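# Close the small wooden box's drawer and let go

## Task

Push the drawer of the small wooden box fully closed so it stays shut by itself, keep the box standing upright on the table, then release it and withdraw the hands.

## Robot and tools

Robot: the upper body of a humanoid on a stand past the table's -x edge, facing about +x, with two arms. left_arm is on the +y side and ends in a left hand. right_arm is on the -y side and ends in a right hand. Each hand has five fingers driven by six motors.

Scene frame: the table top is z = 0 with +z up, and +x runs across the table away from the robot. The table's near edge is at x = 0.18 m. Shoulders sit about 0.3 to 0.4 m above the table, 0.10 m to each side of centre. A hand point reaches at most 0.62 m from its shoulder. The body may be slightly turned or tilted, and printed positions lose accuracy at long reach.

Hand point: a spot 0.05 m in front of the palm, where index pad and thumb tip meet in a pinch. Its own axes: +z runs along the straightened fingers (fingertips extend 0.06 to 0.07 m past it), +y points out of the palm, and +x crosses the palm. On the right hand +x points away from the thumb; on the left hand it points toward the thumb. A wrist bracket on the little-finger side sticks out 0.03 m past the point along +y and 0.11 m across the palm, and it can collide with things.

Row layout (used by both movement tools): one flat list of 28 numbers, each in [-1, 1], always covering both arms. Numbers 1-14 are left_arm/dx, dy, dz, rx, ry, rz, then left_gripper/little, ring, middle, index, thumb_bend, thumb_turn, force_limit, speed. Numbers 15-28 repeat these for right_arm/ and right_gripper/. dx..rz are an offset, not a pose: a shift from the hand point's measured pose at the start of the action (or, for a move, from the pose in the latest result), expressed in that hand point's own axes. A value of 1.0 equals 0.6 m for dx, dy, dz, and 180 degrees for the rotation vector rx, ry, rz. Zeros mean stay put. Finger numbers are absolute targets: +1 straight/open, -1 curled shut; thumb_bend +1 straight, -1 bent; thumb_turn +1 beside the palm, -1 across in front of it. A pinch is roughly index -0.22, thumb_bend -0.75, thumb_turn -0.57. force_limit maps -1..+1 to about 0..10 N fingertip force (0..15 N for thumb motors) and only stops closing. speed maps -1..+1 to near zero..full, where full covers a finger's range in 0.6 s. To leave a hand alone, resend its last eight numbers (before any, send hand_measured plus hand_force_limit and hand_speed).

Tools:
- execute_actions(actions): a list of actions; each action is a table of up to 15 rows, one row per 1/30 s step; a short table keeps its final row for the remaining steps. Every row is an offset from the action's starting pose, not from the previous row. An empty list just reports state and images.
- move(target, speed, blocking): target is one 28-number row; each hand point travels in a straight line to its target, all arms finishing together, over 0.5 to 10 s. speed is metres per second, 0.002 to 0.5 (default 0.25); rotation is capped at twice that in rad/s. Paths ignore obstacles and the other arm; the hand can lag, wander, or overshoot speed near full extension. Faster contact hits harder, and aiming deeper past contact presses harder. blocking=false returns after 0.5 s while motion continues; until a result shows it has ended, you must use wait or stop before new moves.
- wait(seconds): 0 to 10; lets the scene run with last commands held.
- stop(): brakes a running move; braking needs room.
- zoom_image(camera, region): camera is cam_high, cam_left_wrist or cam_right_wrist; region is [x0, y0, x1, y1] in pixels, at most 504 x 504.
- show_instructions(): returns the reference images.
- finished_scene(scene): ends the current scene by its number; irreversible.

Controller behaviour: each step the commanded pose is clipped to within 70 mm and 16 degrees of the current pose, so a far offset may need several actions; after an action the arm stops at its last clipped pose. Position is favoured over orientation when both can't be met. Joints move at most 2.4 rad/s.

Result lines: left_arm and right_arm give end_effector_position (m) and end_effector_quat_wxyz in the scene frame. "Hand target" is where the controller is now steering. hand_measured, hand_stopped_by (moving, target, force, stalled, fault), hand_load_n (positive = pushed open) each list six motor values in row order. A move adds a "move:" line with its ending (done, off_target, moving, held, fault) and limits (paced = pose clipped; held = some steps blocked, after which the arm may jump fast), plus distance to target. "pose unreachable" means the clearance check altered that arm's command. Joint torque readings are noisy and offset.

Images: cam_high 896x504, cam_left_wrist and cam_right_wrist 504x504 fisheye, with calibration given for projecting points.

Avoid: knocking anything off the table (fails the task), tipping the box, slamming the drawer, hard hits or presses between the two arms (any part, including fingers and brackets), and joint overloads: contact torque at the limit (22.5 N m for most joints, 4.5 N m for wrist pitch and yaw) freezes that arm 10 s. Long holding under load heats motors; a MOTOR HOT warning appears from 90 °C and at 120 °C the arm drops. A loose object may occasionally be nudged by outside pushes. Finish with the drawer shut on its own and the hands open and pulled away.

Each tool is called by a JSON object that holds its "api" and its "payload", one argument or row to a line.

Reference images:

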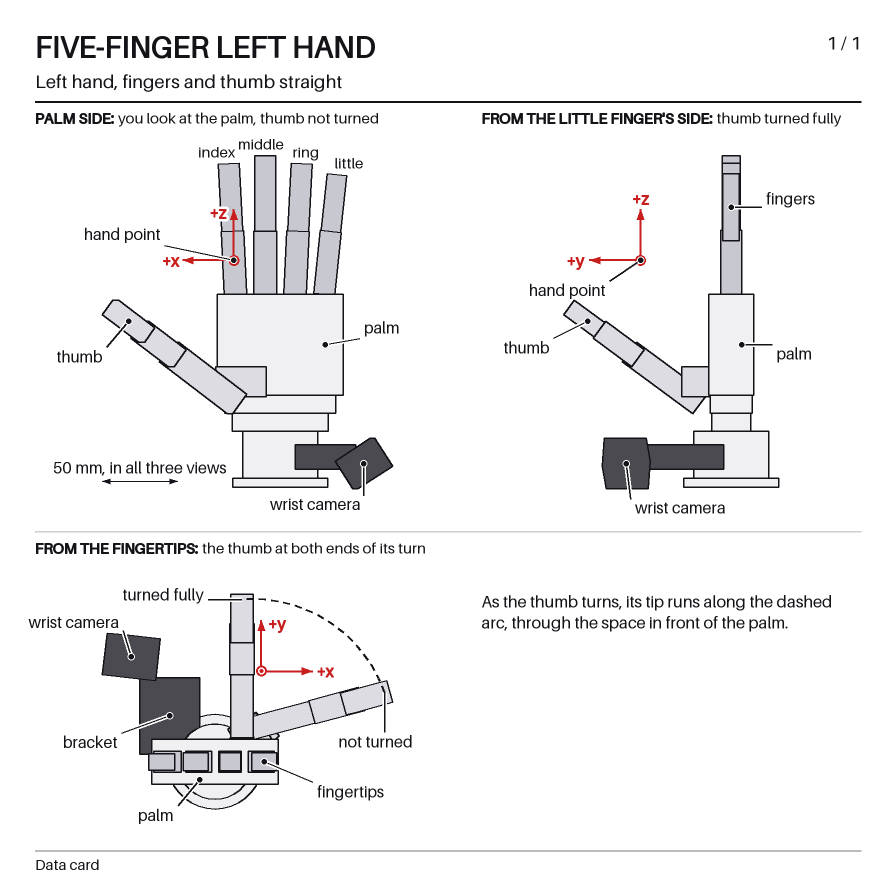

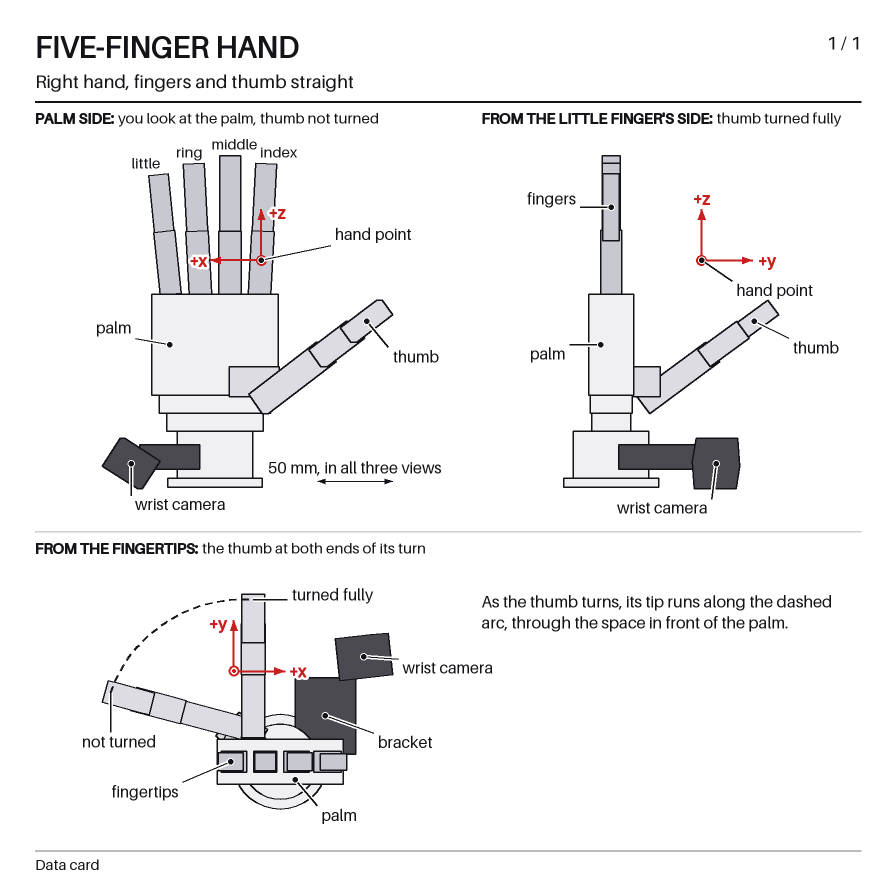

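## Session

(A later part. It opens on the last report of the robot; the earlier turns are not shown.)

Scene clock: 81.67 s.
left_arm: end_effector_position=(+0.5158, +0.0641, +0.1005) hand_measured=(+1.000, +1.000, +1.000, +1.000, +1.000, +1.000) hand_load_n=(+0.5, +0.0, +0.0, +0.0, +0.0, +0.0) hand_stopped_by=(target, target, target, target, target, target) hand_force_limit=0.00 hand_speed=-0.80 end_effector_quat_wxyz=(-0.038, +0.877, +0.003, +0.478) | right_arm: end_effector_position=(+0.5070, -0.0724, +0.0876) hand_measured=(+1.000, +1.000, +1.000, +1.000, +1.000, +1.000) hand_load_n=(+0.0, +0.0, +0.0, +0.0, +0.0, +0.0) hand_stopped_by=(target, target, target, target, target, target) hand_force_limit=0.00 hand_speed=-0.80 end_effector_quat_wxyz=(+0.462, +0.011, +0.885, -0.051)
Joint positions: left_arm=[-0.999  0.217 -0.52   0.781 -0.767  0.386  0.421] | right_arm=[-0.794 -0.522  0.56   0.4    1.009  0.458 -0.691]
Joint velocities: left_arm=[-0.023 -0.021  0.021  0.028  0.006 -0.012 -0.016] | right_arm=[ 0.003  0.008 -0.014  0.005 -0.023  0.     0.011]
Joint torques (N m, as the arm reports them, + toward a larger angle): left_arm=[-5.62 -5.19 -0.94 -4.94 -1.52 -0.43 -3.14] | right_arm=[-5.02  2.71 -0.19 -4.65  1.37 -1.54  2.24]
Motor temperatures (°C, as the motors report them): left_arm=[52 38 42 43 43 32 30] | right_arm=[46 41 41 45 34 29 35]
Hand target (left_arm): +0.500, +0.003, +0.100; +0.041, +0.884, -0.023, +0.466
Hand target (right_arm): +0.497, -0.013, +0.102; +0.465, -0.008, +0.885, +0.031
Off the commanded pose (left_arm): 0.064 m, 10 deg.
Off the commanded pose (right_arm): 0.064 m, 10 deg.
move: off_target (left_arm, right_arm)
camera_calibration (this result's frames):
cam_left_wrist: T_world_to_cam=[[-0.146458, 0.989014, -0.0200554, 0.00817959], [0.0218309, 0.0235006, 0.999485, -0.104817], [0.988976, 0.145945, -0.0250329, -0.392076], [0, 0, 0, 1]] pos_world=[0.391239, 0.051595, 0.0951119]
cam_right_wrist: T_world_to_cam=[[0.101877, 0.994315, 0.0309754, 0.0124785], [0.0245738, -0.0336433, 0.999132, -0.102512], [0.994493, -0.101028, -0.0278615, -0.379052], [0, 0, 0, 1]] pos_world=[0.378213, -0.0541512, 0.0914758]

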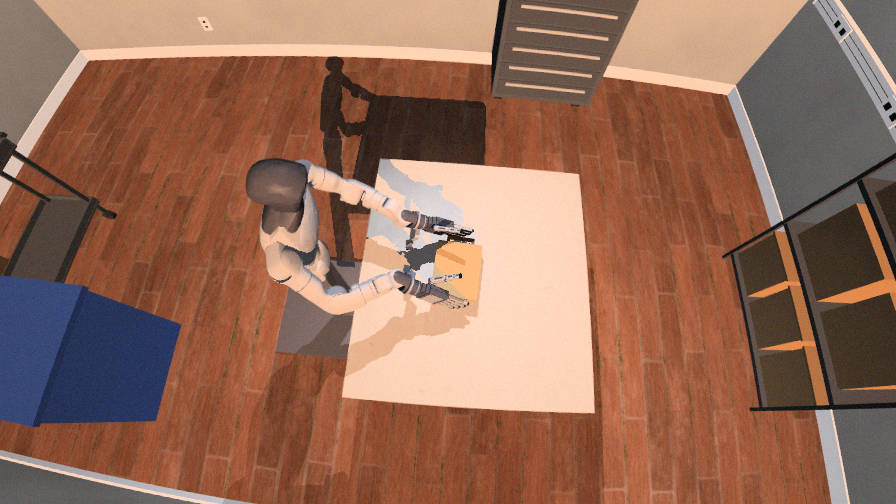

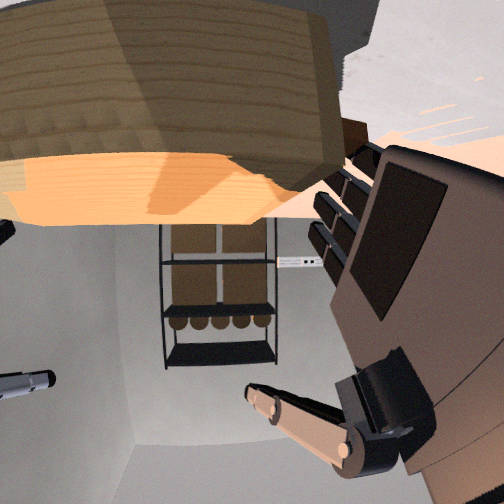

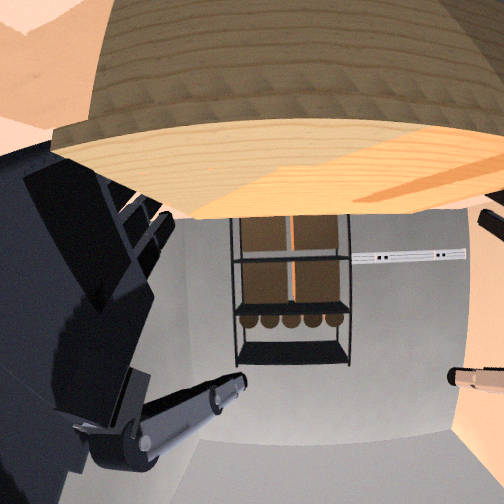

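Shut. Withdraw.

{"api": "move", "payload": {
  "target": [0.05,-0.22,-0.2,0,0,0,1,1,1,1,1,1,0,-0.8,-0.05,-0.22,-0.2,0,0,0,1,1,1,1,1,1,0,-0.8],
  "speed": 0.2
}}

{"api": "zoom_image", "payload": {
  "camera": "cam_high",
  "region": [400, 200, 520, 320]
}}

Scene clock: 86.27 s.
left_arm: end_effector_position=(+0.4249, +0.1827, +0.2041) hand_measured=(+1.000, +1.000, +1.000, +1.000, +1.000, +1.000) hand_load_n=(+0.0, +0.0, +0.0, +0.0, +0.0, +0.0) hand_stopped_by=(target, target, target, target, target, target) hand_force_limit=0.00 hand_speed=-0.80 end_effector_quat_wxyz=(-0.039, +0.873, -0.005, +0.486) | right_arm: end_effector_position=(+0.4135, -0.1844, +0.1896) hand_measured=(+1.000, +1.000, +1.000, +1.000, +1.000, +1.000) hand_load_n=(+0.0, +0.0, +0.0, +0.0, +0.0, +0.0) hand_stopped_by=(target, target, target, target, target, target) hand_force_limit=0.00 hand_speed=-0.80 end_effector_quat_wxyz=(+0.458, +0.003, +0.887, -0.057)
Joint positions: left_arm=[-0.556  0.954 -0.145 -0.239 -1.295  0.851  0.541] | right_arm=[-0.167 -1.295 -0.004 -0.448  1.615  0.633 -0.786]
Joint velocities: left_arm=[-0.012 -0.009 -0.006  0.006 -0.017  0.     0.   ] | right_arm=[ 0.    -0.002 -0.011 -0.008  0.009  0.     0.001]
Joint torques (N m, as the arm reports them, + toward a larger angle): left_arm=[-3.35  2.79  3.06 -2.28 -0.71 -0.63  0.23] | right_arm=[-1.93 -3.06 -2.53 -1.41  0.45 -1.12  0.13]
Motor temperatures (°C, as the motors report them): left_arm=[52 38 42 43 43 32 31] | right_arm=[47 42 41 46 34 29 36]
Hand target (left_arm): +0.424, +0.181, +0.203; -0.036, +0.874, -0.005, +0.484
Hand target (right_arm): +0.413, -0.183, +0.190; +0.458, +0.003, +0.887, -0.053
Off the commanded pose (left_arm): 0.007 m, 1 deg.
Off the commanded pose (right_arm): 0.007 m, 1 deg.
move: off_target (left_arm, right_arm)
camera_calibration (this result's frames):
cam_left_wrist: T_world_to_cam=[[-0.132591, 0.991091, -0.0125742, -0.128094], [0.00550607, 0.0134226, 0.999895, -0.200398], [0.991156, 0.132508, -0.00723673, -0.319014], [0, 0, 0, 1]] pos_world=[0.300312, 0.171915, 0.196457]
cam_right_wrist: T_world_to_cam=[[0.0922503, 0.995646, 0.0133862, 0.137742], [0.0342389, -0.0166074, 0.999276, -0.206729], [0.995147, -0.0917252, -0.0356219, -0.291601], [0, 0, 0, 1]] pos_world=[0.284557, -0.167322, 0.194348]

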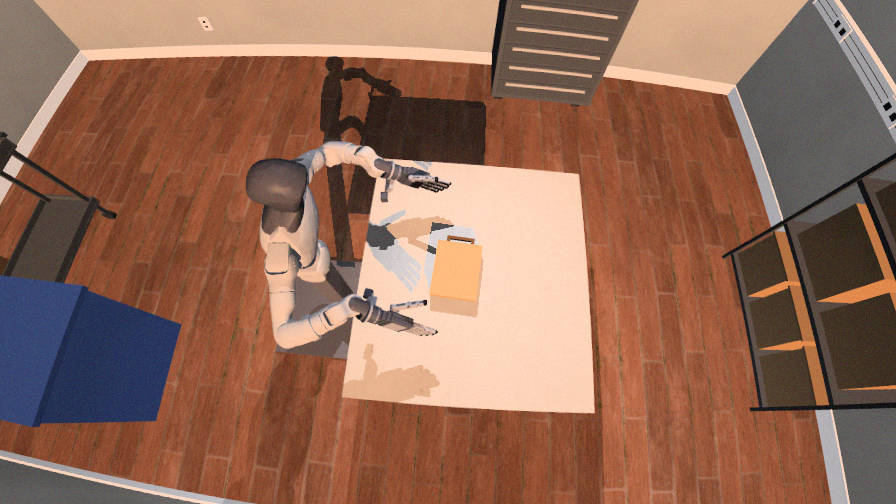

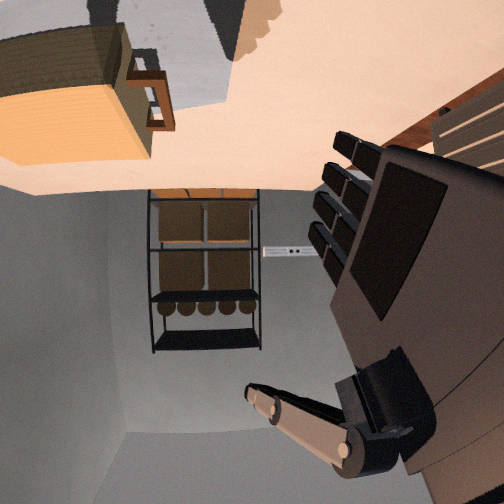

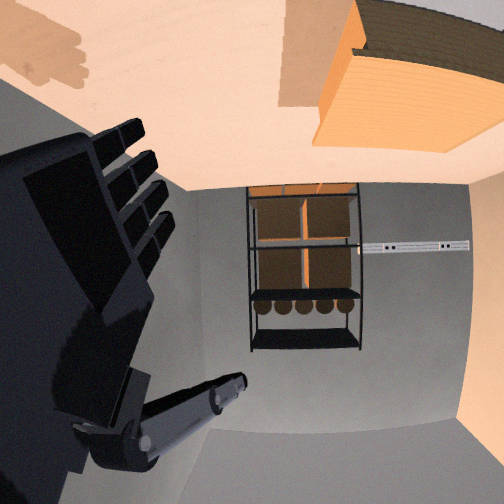

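Region (400, 200, 520, 320) of cam_high's 896x504 image, scaled by 4.200, with more detail than that image has.

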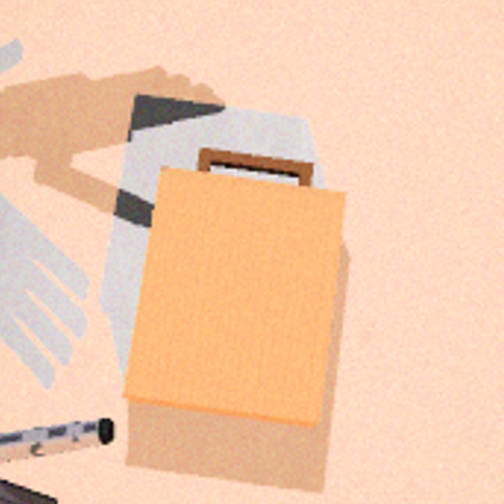

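{"api": "finished_scene", "payload": {
  "scene": 1
}}

The scene is finished: the task was done.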